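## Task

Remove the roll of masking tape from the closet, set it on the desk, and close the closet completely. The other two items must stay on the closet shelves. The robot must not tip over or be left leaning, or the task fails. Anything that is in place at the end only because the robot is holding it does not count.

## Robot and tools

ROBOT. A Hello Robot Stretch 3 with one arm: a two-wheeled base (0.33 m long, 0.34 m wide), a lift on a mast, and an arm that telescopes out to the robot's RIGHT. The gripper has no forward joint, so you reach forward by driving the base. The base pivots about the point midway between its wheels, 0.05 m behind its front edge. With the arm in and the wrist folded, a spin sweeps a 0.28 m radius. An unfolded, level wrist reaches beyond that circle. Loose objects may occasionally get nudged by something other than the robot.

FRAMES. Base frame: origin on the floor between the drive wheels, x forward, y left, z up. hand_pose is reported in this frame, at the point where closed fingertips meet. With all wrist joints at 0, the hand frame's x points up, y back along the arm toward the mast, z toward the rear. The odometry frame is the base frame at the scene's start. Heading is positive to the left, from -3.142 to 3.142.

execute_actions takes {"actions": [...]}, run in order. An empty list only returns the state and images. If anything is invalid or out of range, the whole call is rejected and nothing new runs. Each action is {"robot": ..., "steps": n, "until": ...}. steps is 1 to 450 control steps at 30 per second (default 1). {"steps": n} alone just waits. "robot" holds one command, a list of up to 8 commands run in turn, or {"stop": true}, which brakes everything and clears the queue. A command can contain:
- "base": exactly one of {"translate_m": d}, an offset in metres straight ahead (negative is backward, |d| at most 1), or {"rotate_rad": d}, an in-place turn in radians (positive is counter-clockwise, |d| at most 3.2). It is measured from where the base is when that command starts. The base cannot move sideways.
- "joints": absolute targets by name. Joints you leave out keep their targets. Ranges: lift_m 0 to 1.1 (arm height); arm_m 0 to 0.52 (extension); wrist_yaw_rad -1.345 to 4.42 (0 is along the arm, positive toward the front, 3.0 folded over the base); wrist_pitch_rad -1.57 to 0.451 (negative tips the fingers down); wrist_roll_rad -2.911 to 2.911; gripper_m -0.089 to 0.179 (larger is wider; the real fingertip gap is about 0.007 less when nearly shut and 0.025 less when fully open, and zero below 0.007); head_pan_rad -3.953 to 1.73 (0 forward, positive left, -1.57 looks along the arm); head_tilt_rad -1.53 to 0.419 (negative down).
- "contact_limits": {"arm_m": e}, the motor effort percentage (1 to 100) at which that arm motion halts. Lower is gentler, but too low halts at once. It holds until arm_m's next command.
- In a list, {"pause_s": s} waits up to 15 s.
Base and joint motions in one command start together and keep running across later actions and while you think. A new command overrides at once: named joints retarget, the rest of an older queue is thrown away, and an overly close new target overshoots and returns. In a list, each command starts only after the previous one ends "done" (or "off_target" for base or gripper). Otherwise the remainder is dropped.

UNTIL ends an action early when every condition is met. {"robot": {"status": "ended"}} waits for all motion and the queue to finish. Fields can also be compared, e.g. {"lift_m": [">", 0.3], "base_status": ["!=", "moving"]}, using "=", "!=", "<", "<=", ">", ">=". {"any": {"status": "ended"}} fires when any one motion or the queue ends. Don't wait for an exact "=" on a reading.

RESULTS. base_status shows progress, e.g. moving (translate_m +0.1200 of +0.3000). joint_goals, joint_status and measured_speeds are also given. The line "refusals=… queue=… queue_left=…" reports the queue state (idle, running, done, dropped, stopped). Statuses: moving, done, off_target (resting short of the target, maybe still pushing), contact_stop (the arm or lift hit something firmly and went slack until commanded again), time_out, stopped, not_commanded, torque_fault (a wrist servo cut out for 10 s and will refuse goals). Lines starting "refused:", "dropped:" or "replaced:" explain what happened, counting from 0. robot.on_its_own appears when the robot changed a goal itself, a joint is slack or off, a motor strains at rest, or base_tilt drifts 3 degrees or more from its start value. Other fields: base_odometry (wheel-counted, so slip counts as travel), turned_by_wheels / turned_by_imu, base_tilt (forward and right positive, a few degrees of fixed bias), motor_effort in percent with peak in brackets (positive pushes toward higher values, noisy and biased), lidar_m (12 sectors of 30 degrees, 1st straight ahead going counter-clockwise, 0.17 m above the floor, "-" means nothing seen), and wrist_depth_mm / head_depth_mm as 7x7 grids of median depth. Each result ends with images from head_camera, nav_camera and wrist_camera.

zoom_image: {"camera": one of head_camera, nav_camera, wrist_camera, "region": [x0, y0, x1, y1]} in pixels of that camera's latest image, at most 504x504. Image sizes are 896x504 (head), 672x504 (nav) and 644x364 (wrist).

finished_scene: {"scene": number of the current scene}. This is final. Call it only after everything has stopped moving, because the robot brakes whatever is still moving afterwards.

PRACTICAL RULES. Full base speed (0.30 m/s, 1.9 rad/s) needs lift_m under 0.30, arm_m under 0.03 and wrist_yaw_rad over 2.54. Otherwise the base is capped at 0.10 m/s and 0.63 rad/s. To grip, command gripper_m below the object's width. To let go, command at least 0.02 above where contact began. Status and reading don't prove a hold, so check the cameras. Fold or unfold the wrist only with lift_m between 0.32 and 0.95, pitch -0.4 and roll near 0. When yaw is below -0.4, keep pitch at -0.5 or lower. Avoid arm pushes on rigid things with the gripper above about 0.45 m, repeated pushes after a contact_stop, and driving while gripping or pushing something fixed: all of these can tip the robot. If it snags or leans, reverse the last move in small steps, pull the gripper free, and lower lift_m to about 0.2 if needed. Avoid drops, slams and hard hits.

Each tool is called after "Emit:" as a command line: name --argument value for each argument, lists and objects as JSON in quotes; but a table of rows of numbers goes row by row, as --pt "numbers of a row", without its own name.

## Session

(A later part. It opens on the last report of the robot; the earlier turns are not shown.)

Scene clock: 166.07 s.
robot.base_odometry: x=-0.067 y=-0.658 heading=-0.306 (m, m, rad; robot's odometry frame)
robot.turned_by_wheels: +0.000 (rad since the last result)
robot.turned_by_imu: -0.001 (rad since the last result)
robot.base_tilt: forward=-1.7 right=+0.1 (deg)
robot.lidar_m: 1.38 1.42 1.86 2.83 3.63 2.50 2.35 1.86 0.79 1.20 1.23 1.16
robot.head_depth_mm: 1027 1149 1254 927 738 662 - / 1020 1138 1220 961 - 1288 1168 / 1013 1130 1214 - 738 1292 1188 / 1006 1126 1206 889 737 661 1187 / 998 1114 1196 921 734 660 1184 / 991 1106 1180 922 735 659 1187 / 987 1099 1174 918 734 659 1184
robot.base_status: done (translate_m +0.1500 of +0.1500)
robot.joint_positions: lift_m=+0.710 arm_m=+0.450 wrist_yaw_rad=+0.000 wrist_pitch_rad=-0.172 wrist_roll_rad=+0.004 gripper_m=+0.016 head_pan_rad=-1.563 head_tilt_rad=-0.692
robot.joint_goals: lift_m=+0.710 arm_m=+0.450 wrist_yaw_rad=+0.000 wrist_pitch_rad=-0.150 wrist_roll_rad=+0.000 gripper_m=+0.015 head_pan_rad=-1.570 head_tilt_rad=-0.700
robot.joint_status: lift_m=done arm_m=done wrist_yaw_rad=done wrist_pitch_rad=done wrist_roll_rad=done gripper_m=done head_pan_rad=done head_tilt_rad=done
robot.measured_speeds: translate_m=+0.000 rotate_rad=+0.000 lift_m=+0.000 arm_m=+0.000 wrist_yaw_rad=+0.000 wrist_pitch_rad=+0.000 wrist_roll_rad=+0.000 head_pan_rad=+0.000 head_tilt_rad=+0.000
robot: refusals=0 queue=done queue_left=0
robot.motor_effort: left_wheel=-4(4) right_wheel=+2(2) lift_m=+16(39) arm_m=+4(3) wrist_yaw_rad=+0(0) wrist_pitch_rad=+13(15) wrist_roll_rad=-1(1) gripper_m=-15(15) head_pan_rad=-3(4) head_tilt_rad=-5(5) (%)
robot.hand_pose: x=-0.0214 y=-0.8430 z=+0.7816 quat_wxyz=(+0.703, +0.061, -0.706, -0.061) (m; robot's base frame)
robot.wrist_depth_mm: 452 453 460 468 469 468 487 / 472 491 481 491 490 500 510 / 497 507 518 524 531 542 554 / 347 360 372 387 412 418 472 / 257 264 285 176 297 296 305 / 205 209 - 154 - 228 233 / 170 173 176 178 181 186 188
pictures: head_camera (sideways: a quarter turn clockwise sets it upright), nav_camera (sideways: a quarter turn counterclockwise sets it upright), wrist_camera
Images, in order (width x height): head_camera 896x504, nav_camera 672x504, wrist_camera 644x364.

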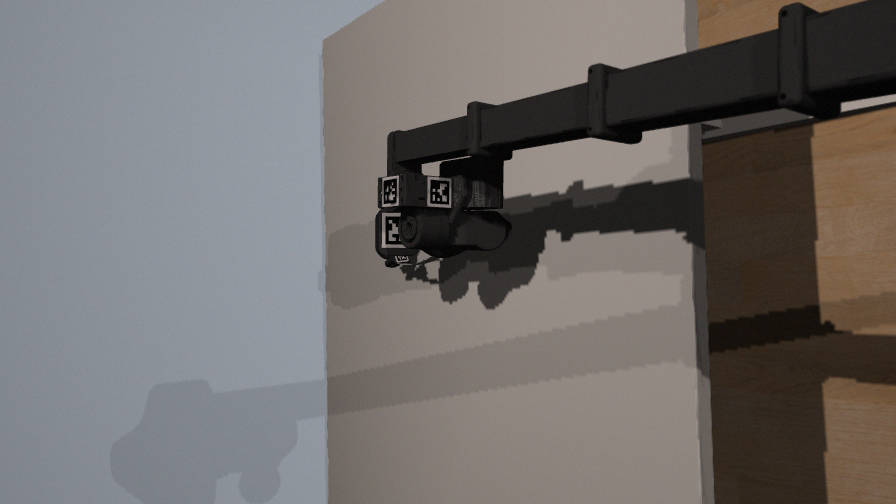

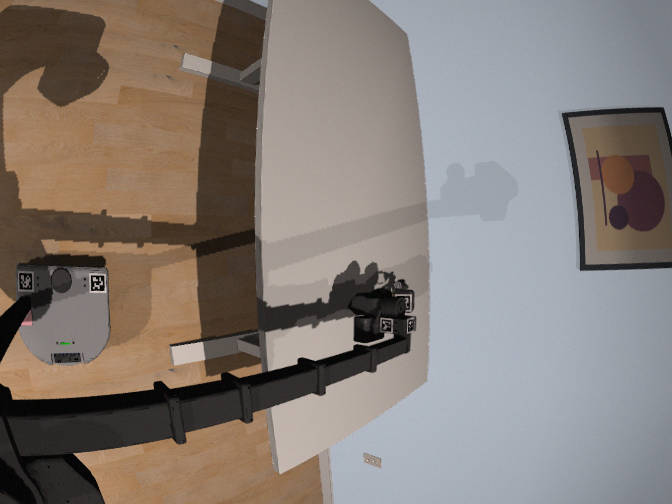

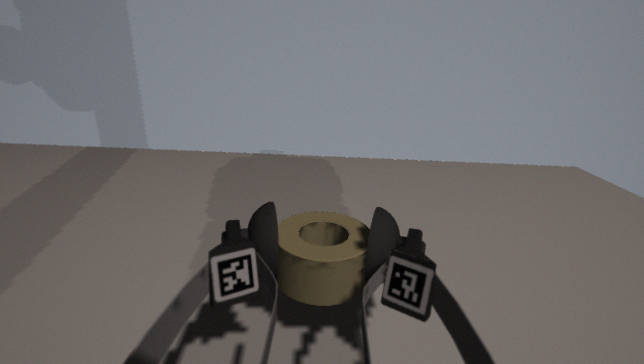

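Emit:
execute_actions --actions '[{"robot":[{"joints":{"lift_m":0.68}},{"joints":{"gripper_m":0.1}},{"joints":{"lift_m":0.8}},{"joints":{"arm_m":0,"wrist_pitch_rad":-0.4}},{"joints":{"wrist_yaw_rad":2.8,"gripper_m":0.0}},{"joints":{"lift_m":0.28},"base":{"rotate_rad":2.10}},{"base":{"translate_m":1.0},"joints":{"head_pan_rad":0,"head_tilt_rad":-0.3}},{"base":{"translate_m":1.0}}],"steps":60},{"steps":1}]'

Emit:
execute_actions --actions '[{"steps":450,"until":{"robot":{"status":"ended"}}},{"steps":450,"until":{"robot":{"status":"ended"}}},{"robot":[{"base":{"translate_m":0.35}},{"base":{"rotate_rad":-0.47},"joints":{"lift_m":0.935}},{"joints":{"wrist_yaw_rad":1.57,"wrist_pitch_rad":0}},{"joints":{"arm_m":0.52}}],"steps":450,"until":{"robot":{"status":"ended"}}},{"steps":300,"until":{"robot":{"status":"ended"}}}]'

Scene clock: 169.67 s.
robot.base_odometry: x=-0.067 y=-0.658 heading=-0.306 (m, m, rad; robot's odometry frame)
robot.turned_by_wheels: +0.000 (rad since the last result)
robot.turned_by_imu: -0.001 (rad since the last result)
robot.base_tilt: forward=-1.7 right=+0.0 (deg)
robot.lidar_m: 1.38 1.42 1.86 2.82 3.63 2.51 2.36 1.87 0.79 1.21 1.23 1.16
robot.head_depth_mm: 1024 1150 1250 925 740 979 1228 / 1017 1142 1224 960 763 - 1185 / 1015 1132 1211 - 716 1286 1184 / 1010 1125 1206 902 736 660 1182 / 995 1115 1191 920 736 658 1186 / 995 1103 1178 920 734 659 1184 / 989 1097 1178 919 735 658 1181
robot.base_status: done (translate_m +0.1500 of +0.1500)
robot.joint_positions: lift_m=+0.680 arm_m=+0.450 wrist_yaw_rad=+0.000 wrist_pitch_rad=-0.172 wrist_roll_rad=+0.004 gripper_m=+0.100 head_pan_rad=-1.563 head_tilt_rad=-0.692
robot.joint_goals: lift_m=+0.680 arm_m=+0.450 wrist_yaw_rad=+0.000 wrist_pitch_rad=-0.150 wrist_roll_rad=+0.000 gripper_m=+0.100 head_pan_rad=-1.570 head_tilt_rad=-0.700
robot.joint_status: lift_m=done arm_m=done wrist_yaw_rad=done wrist_pitch_rad=done wrist_roll_rad=done gripper_m=moving head_pan_rad=done head_tilt_rad=done
robot.measured_speeds: translate_m=+0.000 rotate_rad=+0.000 lift_m=+0.000 arm_m=+0.000 wrist_yaw_rad=+0.000 wrist_pitch_rad=+0.000 wrist_roll_rad=+0.000 head_pan_rad=+0.000 head_tilt_rad=+0.000
robot: refusals=0 queue=running queue_left=6
robot.motor_effort: left_wheel=-4(4) right_wheel=+2(2) lift_m=+16(19) arm_m=+4(3) wrist_yaw_rad=+0(0) wrist_pitch_rad=+13(13) wrist_roll_rad=-1(1) gripper_m=+12(80) head_pan_rad=-4(3) head_tilt_rad=-5(4) (%)
robot.hand_pose: x=-0.0214 y=-0.8430 z=+0.7516 quat_wxyz=(+0.703, +0.061, -0.706, -0.061) (m; robot's base frame)
robot.wrist_depth_mm: 448 461 463 466 466 480 488 / 474 489 488 497 505 513 518 / 424 443 501 512 527 530 541 / 277 287 298 309 319 335 350 / 206 213 219 182 228 234 241 / 163 172 167 153 175 183 184 / 139 137 141 143 144 146 150
pictures: head_camera (sideways: a quarter turn clockwise sets it upright), nav_camera (sideways: a quarter turn counterclockwise sets it upright), wrist_camera
Images, in order (width x height): head_camera 896x504, nav_camera 672x504, wrist_camera 644x364.

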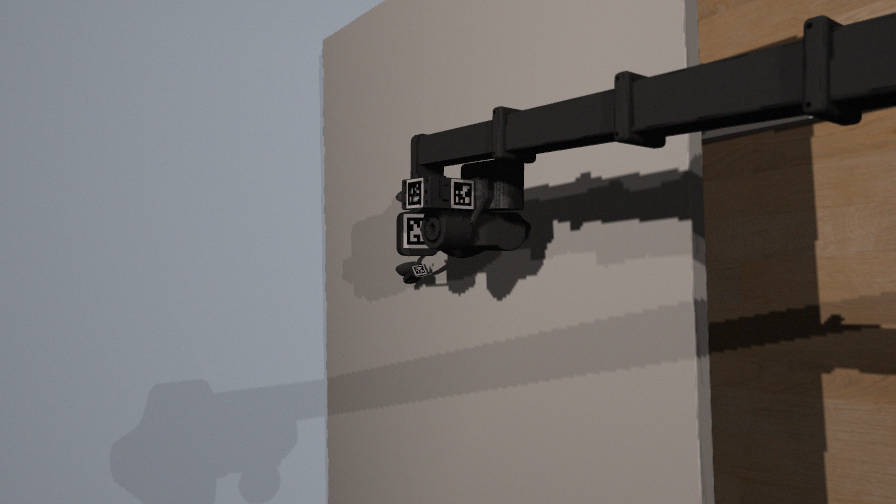

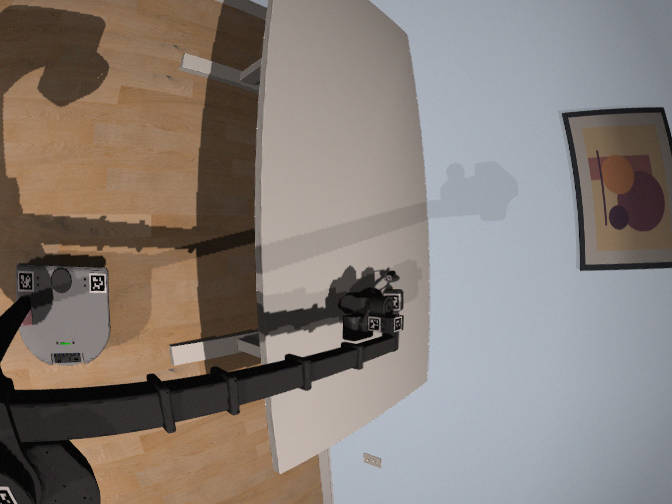

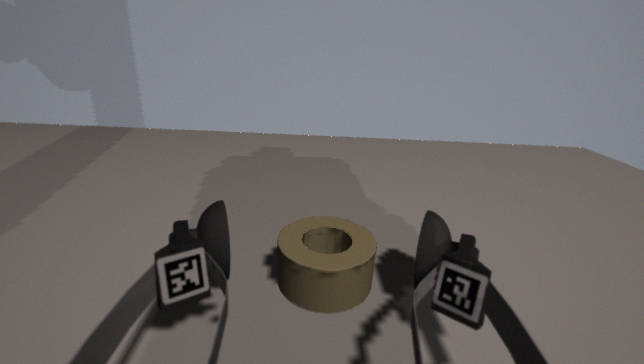

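Scene clock: 210.10 s.
robot.base_odometry: x=-0.587 y=+1.634 heading=+1.324 (m, m, rad; robot's odometry frame)
robot.turned_by_wheels: +1.630 (rad since the last result)
robot.turned_by_imu: +1.628 (rad since the last result)
robot.base_tilt: forward=-1.7 right=+0.0 (deg)
robot.lidar_m: 0.70 1.50 1.41 1.35 1.40 1.89 2.92 3.43 2.51 2.42 1.05 0.95
robot.head_depth_mm: 1243 1290 1350 1431 1543 1341 1542 / 1239 1287 1354 1424 1538 1291 1547 / 578 611 645 683 1077 1241 1448 / 585 610 644 683 722 770 822 / 583 613 645 682 723 770 820 / 1206 1268 1349 1422 1519 1620 1540 / 1226 1287 1363 1435 1511 1615 1532
robot.base_status: done (rotate_rad -0.4699 of -0.4700)
robot.joint_positions: lift_m=+0.935 arm_m=+0.520 wrist_yaw_rad=+1.570 wrist_pitch_rad=-0.024 wrist_roll_rad=+0.004 gripper_m=+0.000 head_pan_rad=-0.007 head_tilt_rad=-0.309
robot.joint_goals: lift_m=+0.935 arm_m=+0.520 wrist_yaw_rad=+1.570 wrist_pitch_rad=+0.000 wrist_roll_rad=+0.000 gripper_m=+0.000 head_pan_rad=+0.000 head_tilt_rad=-0.300
robot.joint_status: lift_m=done arm_m=done wrist_yaw_rad=done wrist_pitch_rad=done wrist_roll_rad=done gripper_m=done head_pan_rad=done head_tilt_rad=done
robot.measured_speeds: translate_m=+0.000 rotate_rad=+0.000 lift_m=+0.000 arm_m=+0.000 wrist_yaw_rad=+0.000 wrist_pitch_rad=+0.000 wrist_roll_rad=+0.000 head_pan_rad=+0.000 head_tilt_rad=+0.000
robot: refusals=0 queue=done queue_left=0
robot.motor_effort: left_wheel=+4(14) right_wheel=-2(6) lift_m=+38(38) arm_m=+4(4) wrist_yaw_rad=+0(2) wrist_pitch_rad=+15(15) wrist_roll_rad=-1(1) gripper_m=-3(82) head_pan_rad=+4(44) head_tilt_rad=+4(35) (%)
robot.hand_pose: x=+0.2342 y=-0.6650 z=+1.0429 quat_wxyz=(+0.506, +0.507, -0.495, +0.493) (m; robot's base frame)
robot.wrist_depth_mm: 679 - - 605 612 598 618 / 696 - - 628 623 634 638 / 691 - - 657 654 657 660 / 705 - - 671 678 663 690 / 711 - - - 706 709 698 / 741 - - - 709 739 722 / 749 - - 751 771 768 750
pictures: head_camera (sideways: a quarter turn clockwise sets it upright), nav_camera (sideways: a quarter turn counterclockwise sets it upright), wrist_camera
Images, in order (width x height): head_camera 896x504, nav_camera 672x504, wrist_camera 644x364.

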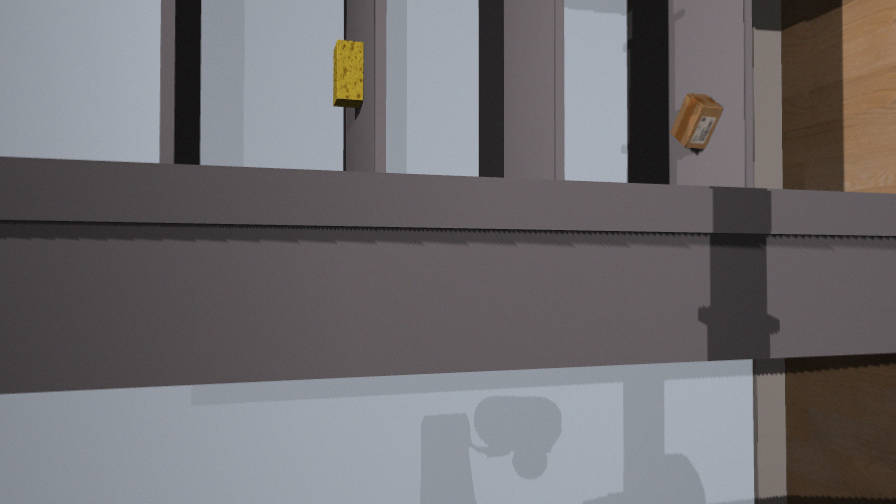

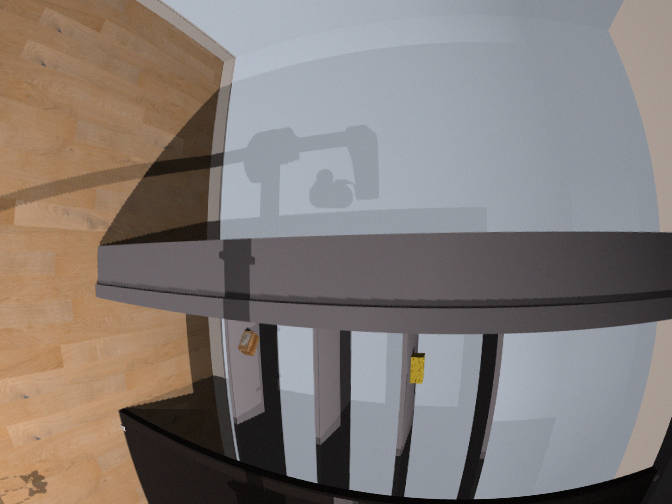

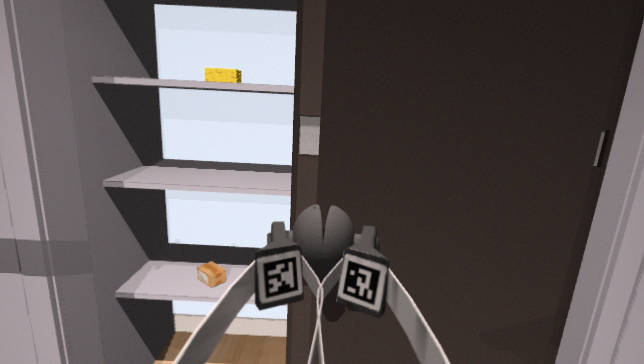

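Emit:
execute_actions --actions '[{"robot":{"base":{"translate_m":0.42},"joints":{"arm_m":0.5}},"steps":450,"until":{"robot":{"status":"ended"}}}]'

Scene clock: 215.73 s.
robot.base_odometry: x=-0.484 y=+2.041 heading=+1.324 (m, m, rad; robot's odometry frame)
robot.turned_by_wheels: +0.000 (rad since the last result)
robot.turned_by_imu: -0.001 (rad since the last result)
robot.base_tilt: forward=-1.7 right=+0.0 (deg)
robot.lidar_m: 0.28 0.30 1.41 1.35 1.40 1.91 3.33 3.46 2.51 1.31 0.68 0.29
robot.head_depth_mm: - - - 698 1008 746 1006 / - - - - - - 288 / - - - - - 285 293 / - - - - - 285 301 / - - - - - 285 300 / - - - - - 284 299 / - - - - - 285 299
robot.base_status: done (translate_m +0.4200 of +0.4200)
robot.joint_positions: lift_m=+0.935 arm_m=+0.500 wrist_yaw_rad=+1.570 wrist_pitch_rad=-0.024 wrist_roll_rad=+0.004 gripper_m=+0.000 head_pan_rad=-0.007 head_tilt_rad=-0.309
robot.joint_goals: lift_m=+0.935 arm_m=+0.500 wrist_yaw_rad=+1.570 wrist_pitch_rad=+0.000 wrist_roll_rad=+0.000 gripper_m=+0.000 head_pan_rad=+0.000 head_tilt_rad=-0.300
robot.joint_status: lift_m=done arm_m=done wrist_yaw_rad=done wrist_pitch_rad=done wrist_roll_rad=done gripper_m=done head_pan_rad=done head_tilt_rad=done
robot.measured_speeds: translate_m=+0.000 rotate_rad=+0.000 lift_m=+0.000 arm_m=+0.000 wrist_yaw_rad=+0.000 wrist_pitch_rad=+0.000 wrist_roll_rad=+0.000 head_pan_rad=+0.000 head_tilt_rad=+0.000
robot: refusals=0 queue=done queue_left=0
robot.motor_effort: left_wheel=+3(9) right_wheel=-2(2) lift_m=+38(38) arm_m=-2(3) wrist_yaw_rad=+0(0) wrist_pitch_rad=+14(14) wrist_roll_rad=-1(1) gripper_m=-3(3) head_pan_rad=+4(4) head_tilt_rad=+5(4) (%)
robot.hand_pose: x=+0.2342 y=-0.6457 z=+1.0429 quat_wxyz=(+0.506, +0.507, -0.495, +0.493) (m; robot's base frame)
robot.wrist_depth_mm: 783 883 901 222 218 219 217 / 741 626 930 229 224 225 228 / 791 946 910 236 234 237 235 / 774 970 967 254 244 245 244 / 681 691 670 - 255 254 255 / 810 - - - 266 267 264 / 791 906 892 275 276 276 276
pictures: head_camera (sideways: a quarter turn clockwise sets it upright), nav_camera (sideways: a quarter turn counterclockwise sets it upright), wrist_camera
Images, in order (width x height): head_camera 896x504, nav_camera 672x504, wrist_camera 644x364.

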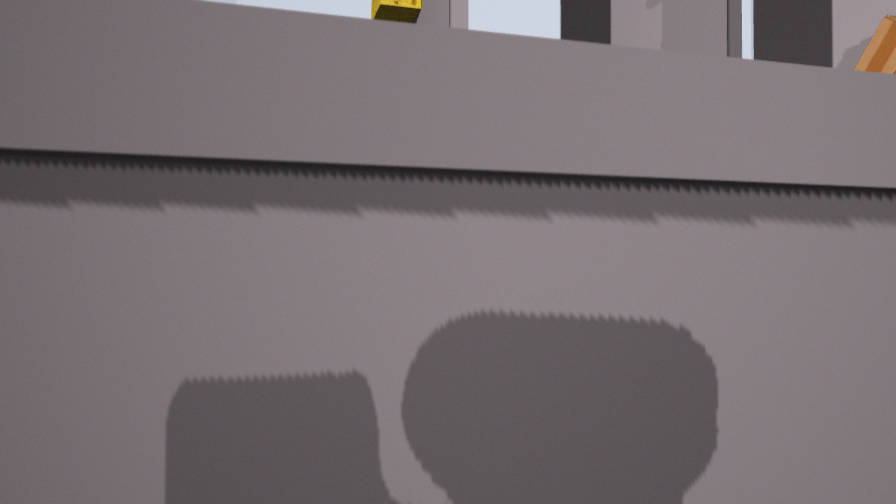

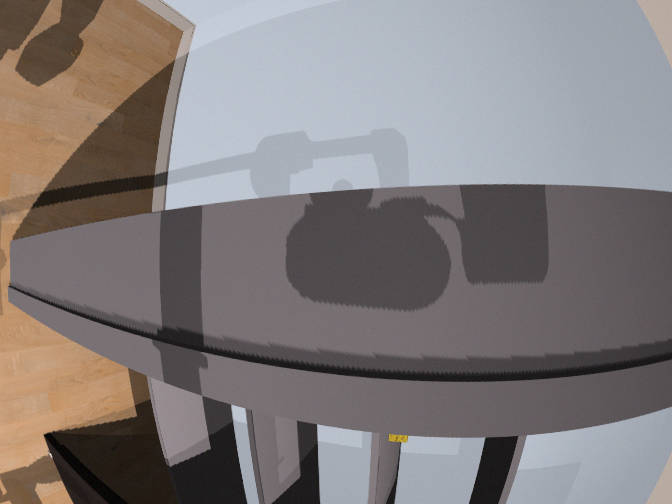

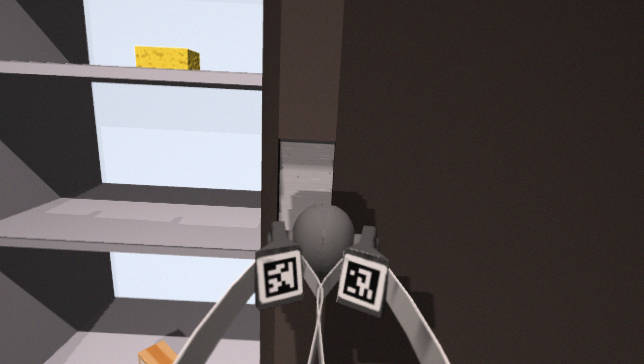

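Emit:
execute_actions --actions '[{"robot":[{"joints":{"arm_m":0.49}},{"base":{"translate_m":0.07}}],"steps":450,"until":{"robot":{"status":"ended"}}},{"robot":{"joints":{"arm_m":0.0},"contact_limits":{"arm_m":30}},"steps":450,"until":{"robot":{"status":"ended"}}}]'

Scene clock: 223.20 s.
robot.base_odometry: x=-0.467 y=+2.109 heading=+1.323 (m, m, rad; robot's odometry frame)
robot.turned_by_wheels: -0.001 (rad since the last result)
robot.turned_by_imu: -0.003 (rad since the last result)
robot.base_tilt: forward=-1.7 right=+0.0 (deg)
robot.lidar_m: 0.21 0.23 1.35 1.36 1.40 1.90 3.37 3.45 2.50 1.17 0.35 0.22
robot.head_depth_mm: - - - - - - - / - - - - - - - / - - - - - - - / - - - - - - - / - - - - - - - / - - - - - - - / - - - - - - -
robot.base_status: done (translate_m +0.0700 of +0.0700)
robot.joint_positions: lift_m=+0.935 arm_m=+0.001 wrist_yaw_rad=+1.432 wrist_pitch_rad=-0.029 wrist_roll_rad=+0.003 gripper_m=+0.000 head_pan_rad=-0.007 head_tilt_rad=-0.309
robot.joint_goals: lift_m=+0.935 arm_m=+0.000 wrist_yaw_rad=+1.461 wrist_pitch_rad=+0.000 wrist_roll_rad=+0.000 gripper_m=+0.000 head_pan_rad=+0.000 head_tilt_rad=-0.300
robot.joint_status: lift_m=done arm_m=done wrist_yaw_rad=done wrist_pitch_rad=done wrist_roll_rad=done gripper_m=done head_pan_rad=done head_tilt_rad=done
robot.measured_speeds: translate_m=+0.000 rotate_rad=+0.000 lift_m=+0.000 arm_m=+0.000 wrist_yaw_rad=+0.000 wrist_pitch_rad=+0.000 wrist_roll_rad=+0.000 head_pan_rad=+0.000 head_tilt_rad=+0.000
robot: refusals=0 queue=done queue_left=0
robot.on_its_own: wrist_yaw_rad is held at +1.461, not at your +1.570, by its stall guard, which is still easing
robot.motor_effort: left_wheel=-3(13) right_wheel=+10(16) lift_m=+38(39) arm_m=-4(4) wrist_yaw_rad=+26(52) wrist_pitch_rad=+17(17) wrist_roll_rad=-1(1) gripper_m=-4(6) head_pan_rad=+3(4) head_tilt_rad=+5(4) (%)
robot.contact_limits: arm_m 30 (drawing in: default 18, maximum 30; extending or still: default 26, maximum 42)
robot.hand_pose: x=+0.2316 y=-0.1817 z=+1.0417 quat_wxyz=(+0.540, +0.473, -0.527, +0.455) (m; robot's base frame)
robot.wrist_depth_mm: 114 153 780 157 159 167 172 / 118 155 747 162 166 173 178 / 122 156 856 168 171 180 187 / 127 157 886 187 182 187 197 / 131 158 648 - 190 198 208 / 137 159 536 - 198 206 216 / 141 162 854 198 207 216 227
pictures: head_camera (sideways: a quarter turn clockwise sets it upright), nav_camera (sideways: a quarter turn counterclockwise sets it upright), wrist_camera
Images, in order (width x height): head_camera 896x504, nav_camera 672x504, wrist_camera 644x364.

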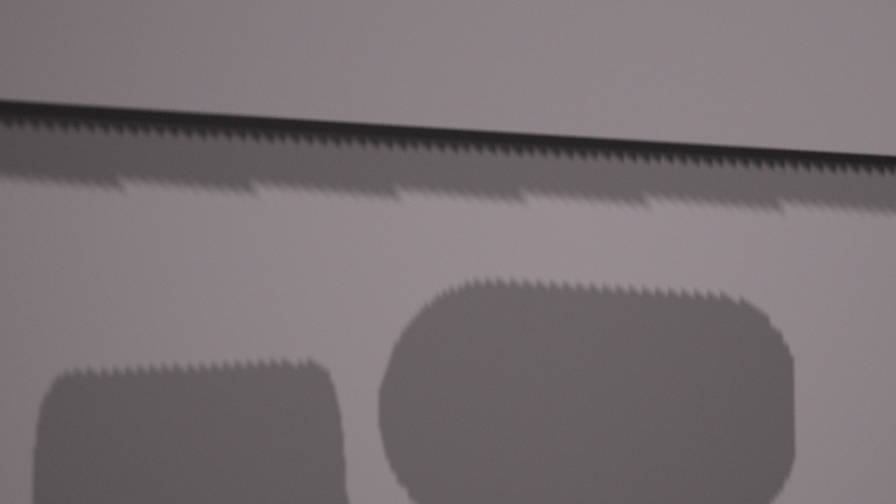

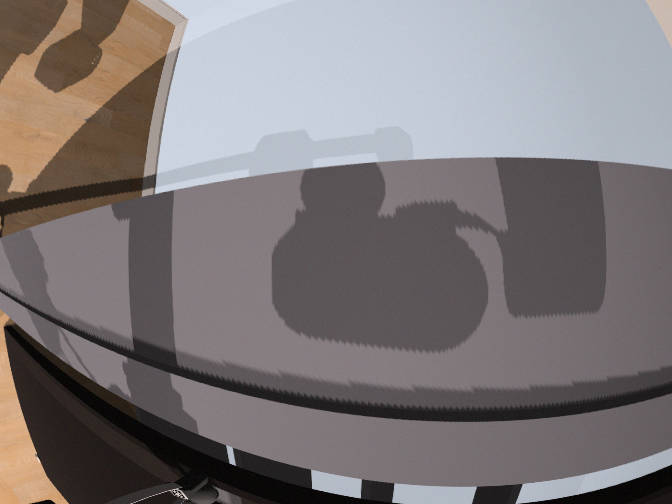

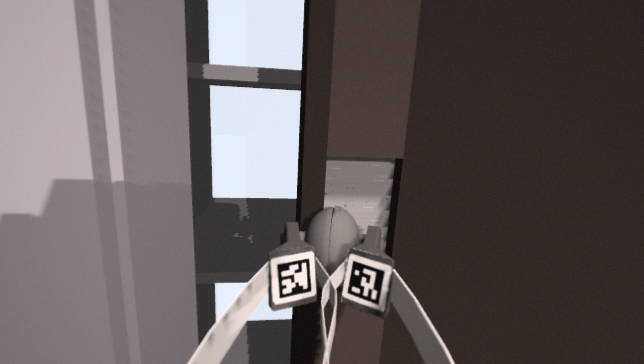

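Emit:
execute_actions --actions '[{"robot":[{"base":{"translate_m":-0.42}},{"base":{"rotate_rad":0.25},"joints":{"wrist_yaw_rad":1.57}},{"base":{"translate_m":0.35}},{"base":{"rotate_rad":-0.25},"joints":{"arm_m":0.13}}],"steps":450,"until":{"robot":{"status":"ended"}}}]'

Scene clock: 237.50 s.
robot.base_odometry: x=-0.571 y=+2.052 heading=+1.324 (m, m, rad; robot's odometry frame)
robot.turned_by_wheels: +0.000 (rad since the last result)
robot.turned_by_imu: -0.004 (rad since the last result)
robot.base_tilt: forward=-1.6 right=+0.1 (deg)
robot.lidar_m: 0.30 1.07 1.32 1.27 1.31 1.78 3.34 3.61 2.60 1.40 0.46 0.31
robot.head_depth_mm: - - - - 283 296 313 / - - - - 282 295 316 / - - - - 282 294 314 / - - - - 282 293 314 / - - - - 1069 298 319 / 870 913 964 1017 1073 1147 1225 / 870 912 959 1016 1071 1139 1219
robot.base_status: done (rotate_rad -0.2499 of -0.2500)
robot.joint_positions: lift_m=+0.935 arm_m=+0.130 wrist_yaw_rad=+1.569 wrist_pitch_rad=-0.024 wrist_roll_rad=+0.003 gripper_m=+0.000 head_pan_rad=-0.007 head_tilt_rad=-0.309
robot.joint_goals: lift_m=+0.935 arm_m=+0.130 wrist_yaw_rad=+1.570 wrist_pitch_rad=+0.000 wrist_roll_rad=+0.000 gripper_m=+0.000 head_pan_rad=+0.000 head_tilt_rad=-0.300
robot.joint_status: lift_m=done arm_m=done wrist_yaw_rad=done wrist_pitch_rad=done wrist_roll_rad=done gripper_m=done head_pan_rad=done head_tilt_rad=done
robot.measured_speeds: translate_m=+0.000 rotate_rad=+0.000 lift_m=+0.000 arm_m=+0.000 wrist_yaw_rad=+0.000 wrist_pitch_rad=+0.000 wrist_roll_rad=+0.000 head_pan_rad=+0.000 head_tilt_rad=+0.000
robot: refusals=0 queue=done queue_left=0
robot.motor_effort: left_wheel=+3(8) right_wheel=-2(10) lift_m=+38(37) arm_m=+3(2) wrist_yaw_rad=+0(26) wrist_pitch_rad=+14(17) wrist_roll_rad=-1(1) gripper_m=-3(4) head_pan_rad=+4(4) head_tilt_rad=+5(6) (%)
robot.hand_pose: x=+0.2342 y=-0.2751 z=+1.0430 quat_wxyz=(+0.506, +0.506, -0.495, +0.493) (m; robot's base frame)
robot.wrist_depth_mm: 208 196 313 228 224 225 225 / 216 205 316 235 234 232 234 / 226 212 328 243 240 245 242 / 235 220 337 264 251 254 251 / 248 230 345 - 261 261 259 / 256 240 276 277 273 272 271 / 263 247 833 287 284 283 284
pictures: head_camera (sideways: a quarter turn clockwise sets it upright), nav_camera (sideways: a quarter turn counterclockwise sets it upright), wrist_camera
Images, in order (width x height): head_camera 896x504, nav_camera 672x504, wrist_camera 644x364.

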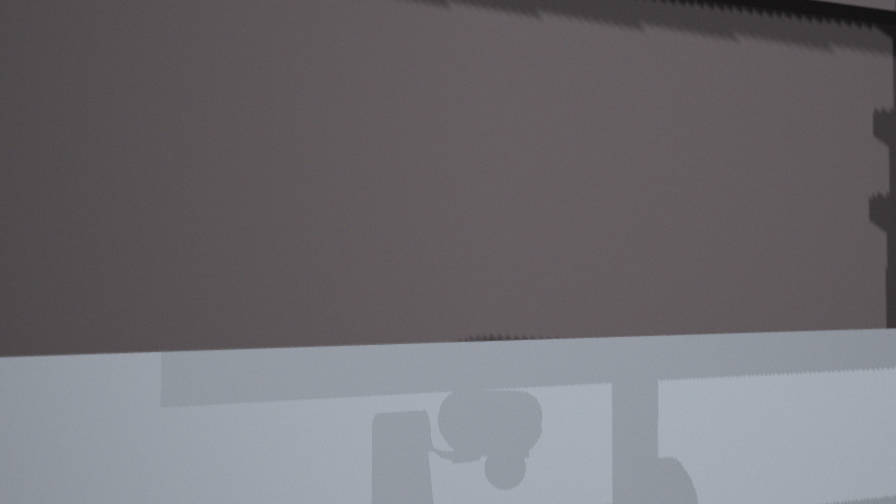

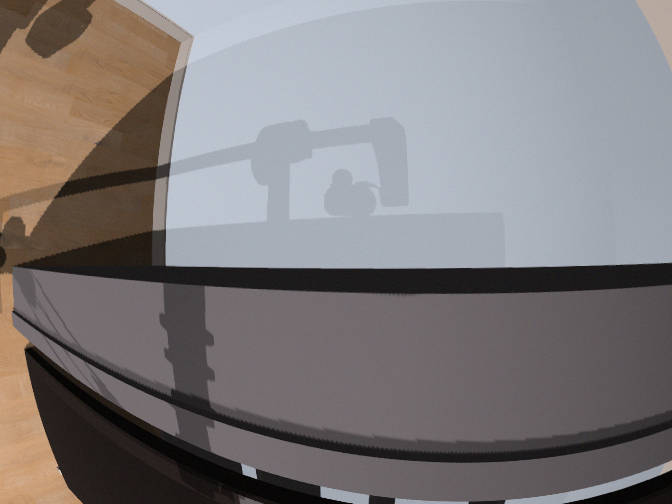

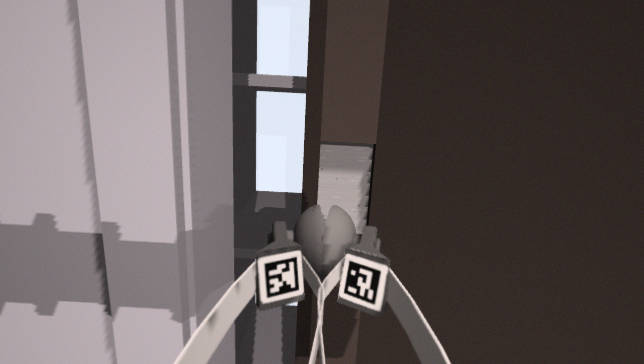

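Emit:
execute_actions --actions '[{"robot":[{"joints":{"arm_m":0.15}},{"base":{"translate_m":0.08}}],"steps":450,"until":{"robot":{"status":"ended"}}},{"robot":{"joints":{"arm_m":0.03},"contact_limits":{"arm_m":30}},"steps":450,"until":{"robot":{"status":"ended"}}}]'

Scene clock: 242.70 s.
robot.base_odometry: x=-0.551 y=+2.129 heading=+1.323 (m, m, rad; robot's odometry frame)
robot.turned_by_wheels: +0.000 (rad since the last result)
robot.turned_by_imu: -0.002 (rad since the last result)
robot.base_tilt: forward=-1.7 right=-0.1 (deg)
robot.lidar_m: 0.22 0.99 1.32 1.27 1.31 1.78 3.80 3.58 2.61 1.17 0.34 0.23
robot.head_depth_mm: - - - - - - - / - - - - - - - / - - - - - - - / - - - - - - - / - - - - - - - / 799 839 887 936 991 1051 1124 / 799 839 885 931 989 1052 1115
robot.base_status: done (translate_m +0.0800 of +0.0800)
robot.joint_positions: lift_m=+0.935 arm_m=+0.031 wrist_yaw_rad=+1.497 wrist_pitch_rad=-0.024 wrist_roll_rad=+0.003 gripper_m=+0.000 head_pan_rad=-0.007 head_tilt_rad=-0.309
robot.joint_goals: lift_m=+0.935 arm_m=+0.030 wrist_yaw_rad=+1.570 wrist_pitch_rad=+0.000 wrist_roll_rad=+0.000 gripper_m=+0.000 head_pan_rad=+0.000 head_tilt_rad=-0.300
robot.joint_status: lift_m=done arm_m=done wrist_yaw_rad=done wrist_pitch_rad=done wrist_roll_rad=done gripper_m=done head_pan_rad=done head_tilt_rad=done
robot.measured_speeds: translate_m=+0.000 rotate_rad=+0.000 lift_m=+0.000 arm_m=+0.000 wrist_yaw_rad=+0.000 wrist_pitch_rad=+0.000 wrist_roll_rad=+0.000 head_pan_rad=+0.000 head_tilt_rad=+0.000
robot: refusals=0 queue=done queue_left=0
robot.on_its_own: wrist_yaw_rad is at rest, and its effort (+65) is outside its rest range (-12 to +12)
robot.motor_effort: left_wheel=-7(9) right_wheel=+4(4) lift_m=+38(38) arm_m=-7(7) wrist_yaw_rad=+65(66) wrist_pitch_rad=+14(14) wrist_roll_rad=-1(1) gripper_m=-8(8) head_pan_rad=+4(4) head_tilt_rad=+5(5) (%)
robot.contact_limits: arm_m 30 (drawing in: default 18, maximum 30; extending or still: default 26, maximum 42)
robot.hand_pose: x=+0.2335 y=-0.1947 z=+1.0430 quat_wxyz=(+0.523, +0.488, -0.513, +0.474) (m; robot's base frame)
robot.wrist_depth_mm: 129 120 120 152 154 158 161 / 133 123 124 157 160 163 167 / 137 137 129 162 165 170 174 / 142 143 134 179 174 177 181 / 148 148 139 173 181 185 188 / 154 155 144 - 189 192 197 / 160 161 152 191 197 201 207
pictures: head_camera (sideways: a quarter turn clockwise sets it upright), nav_camera (sideways: a quarter turn counterclockwise sets it upright), wrist_camera
Images, in order (width x height): head_camera 896x504, nav_camera 672x504, wrist_camera 644x364.

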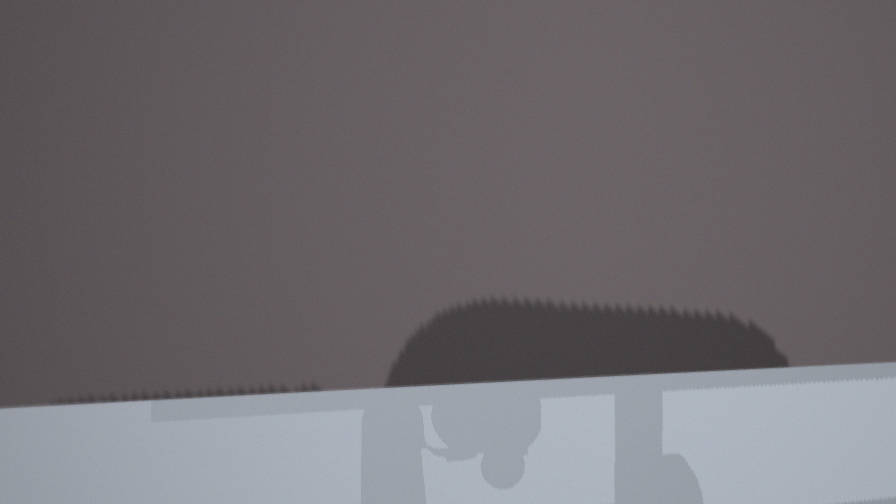

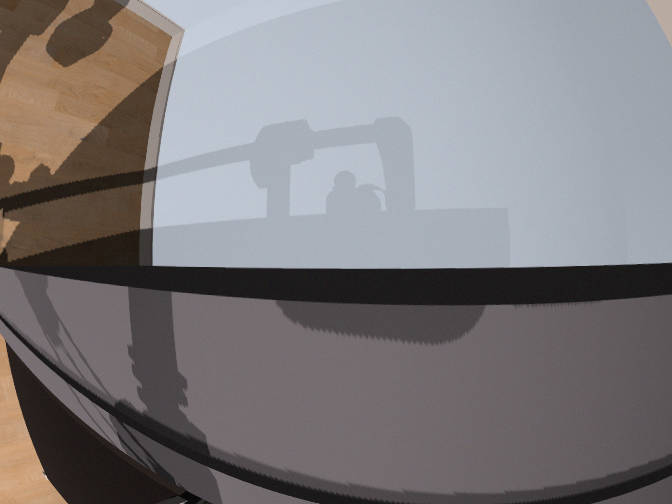

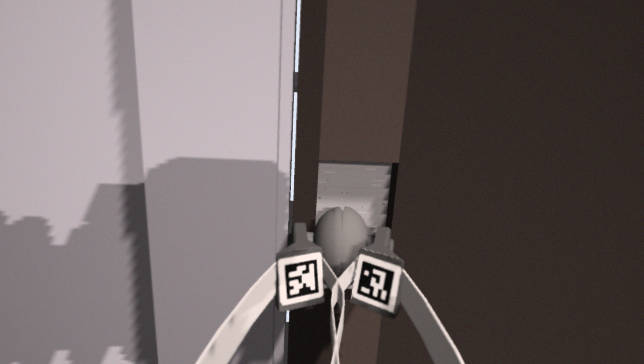

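Emit:
execute_actions --actions '[{"robot":[{"joints":{"arm_m":0.06}},{"base":{"translate_m":-0.15}}],"steps":450,"until":{"robot":{"status":"ended"}}}]'

Scene clock: 247.53 s.
robot.base_odometry: x=-0.588 y=+1.984 heading=+1.324 (m, m, rad; robot's odometry frame)
robot.turned_by_wheels: +0.000 (rad since the last result)
robot.turned_by_imu: -0.002 (rad since the last result)
robot.base_tilt: forward=-1.7 right=-0.1 (deg)
robot.lidar_m: 0.37 1.15 1.32 1.27 1.31 1.77 3.25 3.57 2.60 1.47 0.56 0.38
robot.head_depth_mm: 286 301 315 330 346 367 390 / 286 300 316 334 355 377 403 / 286 299 315 333 354 376 401 / 285 299 315 333 352 375 400 / 289 303 319 340 1133 1208 1287 / 930 978 1030 1088 1154 1223 1307 / 930 977 1029 1083 1152 1222 1301
robot.base_status: done (translate_m -0.1500 of -0.1500)
robot.joint_positions: lift_m=+0.935 arm_m=+0.060 wrist_yaw_rad=+1.482 wrist_pitch_rad=-0.024 wrist_roll_rad=+0.003 gripper_m=+0.000 head_pan_rad=-0.007 head_tilt_rad=-0.309
robot.joint_goals: lift_m=+0.935 arm_m=+0.060 wrist_yaw_rad=+1.480 wrist_pitch_rad=+0.000 wrist_roll_rad=+0.000 gripper_m=+0.000 head_pan_rad=+0.000 head_tilt_rad=-0.300
robot.joint_status: lift_m=done arm_m=done wrist_yaw_rad=done wrist_pitch_rad=done wrist_roll_rad=done gripper_m=done head_pan_rad=done head_tilt_rad=done
robot.measured_speeds: translate_m=+0.000 rotate_rad=+0.000 lift_m=+0.000 arm_m=+0.000 wrist_yaw_rad=+0.000 wrist_pitch_rad=+0.000 wrist_roll_rad=+0.000 head_pan_rad=+0.000 head_tilt_rad=+0.000
robot: refusals=0 queue=done queue_left=0
robot.on_its_own: wrist_yaw_rad is held at +1.480, not at your +1.570, by its stall guard, which is not easing now
robot.motor_effort: left_wheel=+3(7) right_wheel=-2(8) lift_m=+38(38) arm_m=+3(2) wrist_yaw_rad=+0(65) wrist_pitch_rad=+14(14) wrist_roll_rad=-1(1) gripper_m=-2(8) head_pan_rad=+5(3) head_tilt_rad=+5(5) (%)
robot.hand_pose: x=+0.2332 y=-0.2274 z=+1.0431 quat_wxyz=(+0.527, +0.484, -0.516, +0.470) (m; robot's base frame)
robot.wrist_depth_mm: 257 263 256 292 298 305 311 / 268 273 268 301 307 315 322 / 279 287 275 313 321 327 339 / 286 295 287 328 336 340 348 / 305 303 303 - 347 359 369 / 314 313 310 - 359 374 386 / 330 332 329 375 379 393 404
pictures: head_camera (sideways: a quarter turn clockwise sets it upright), nav_camera (sideways: a quarter turn counterclockwise sets it upright), wrist_camera
Images, in order (width x height): head_camera 896x504, nav_camera 672x504, wrist_camera 644x364.

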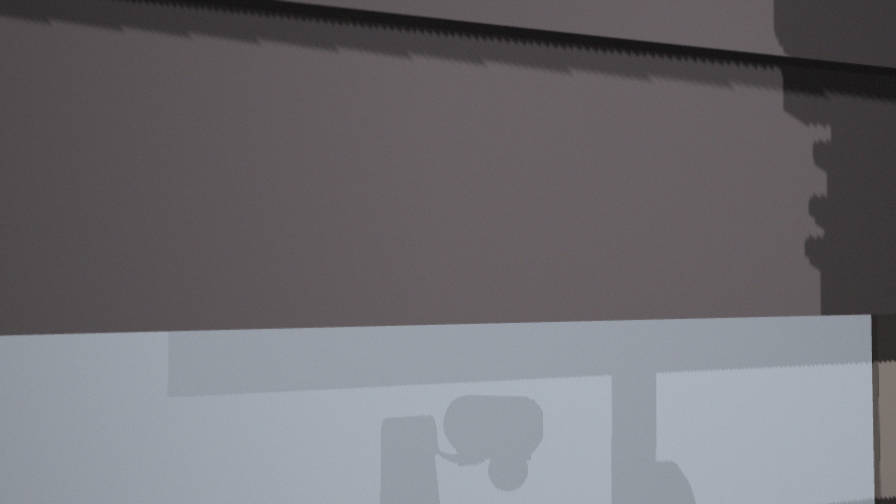

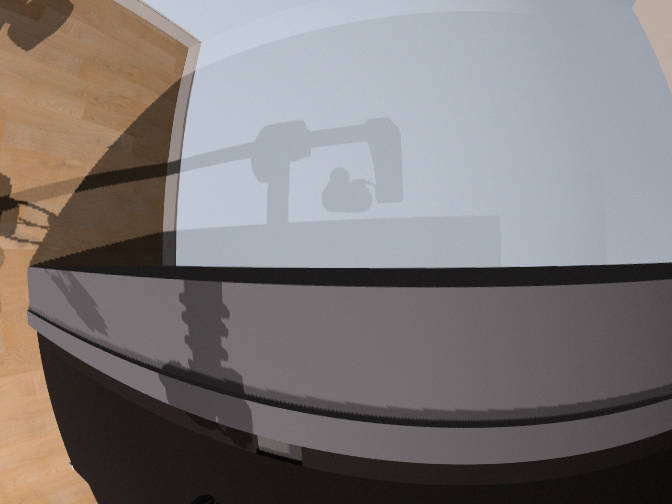

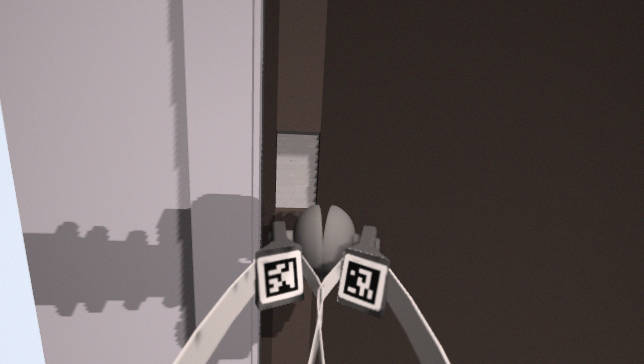

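Closed.

Emit:
finished_scene --scene 2

The scene is finished: the task was done.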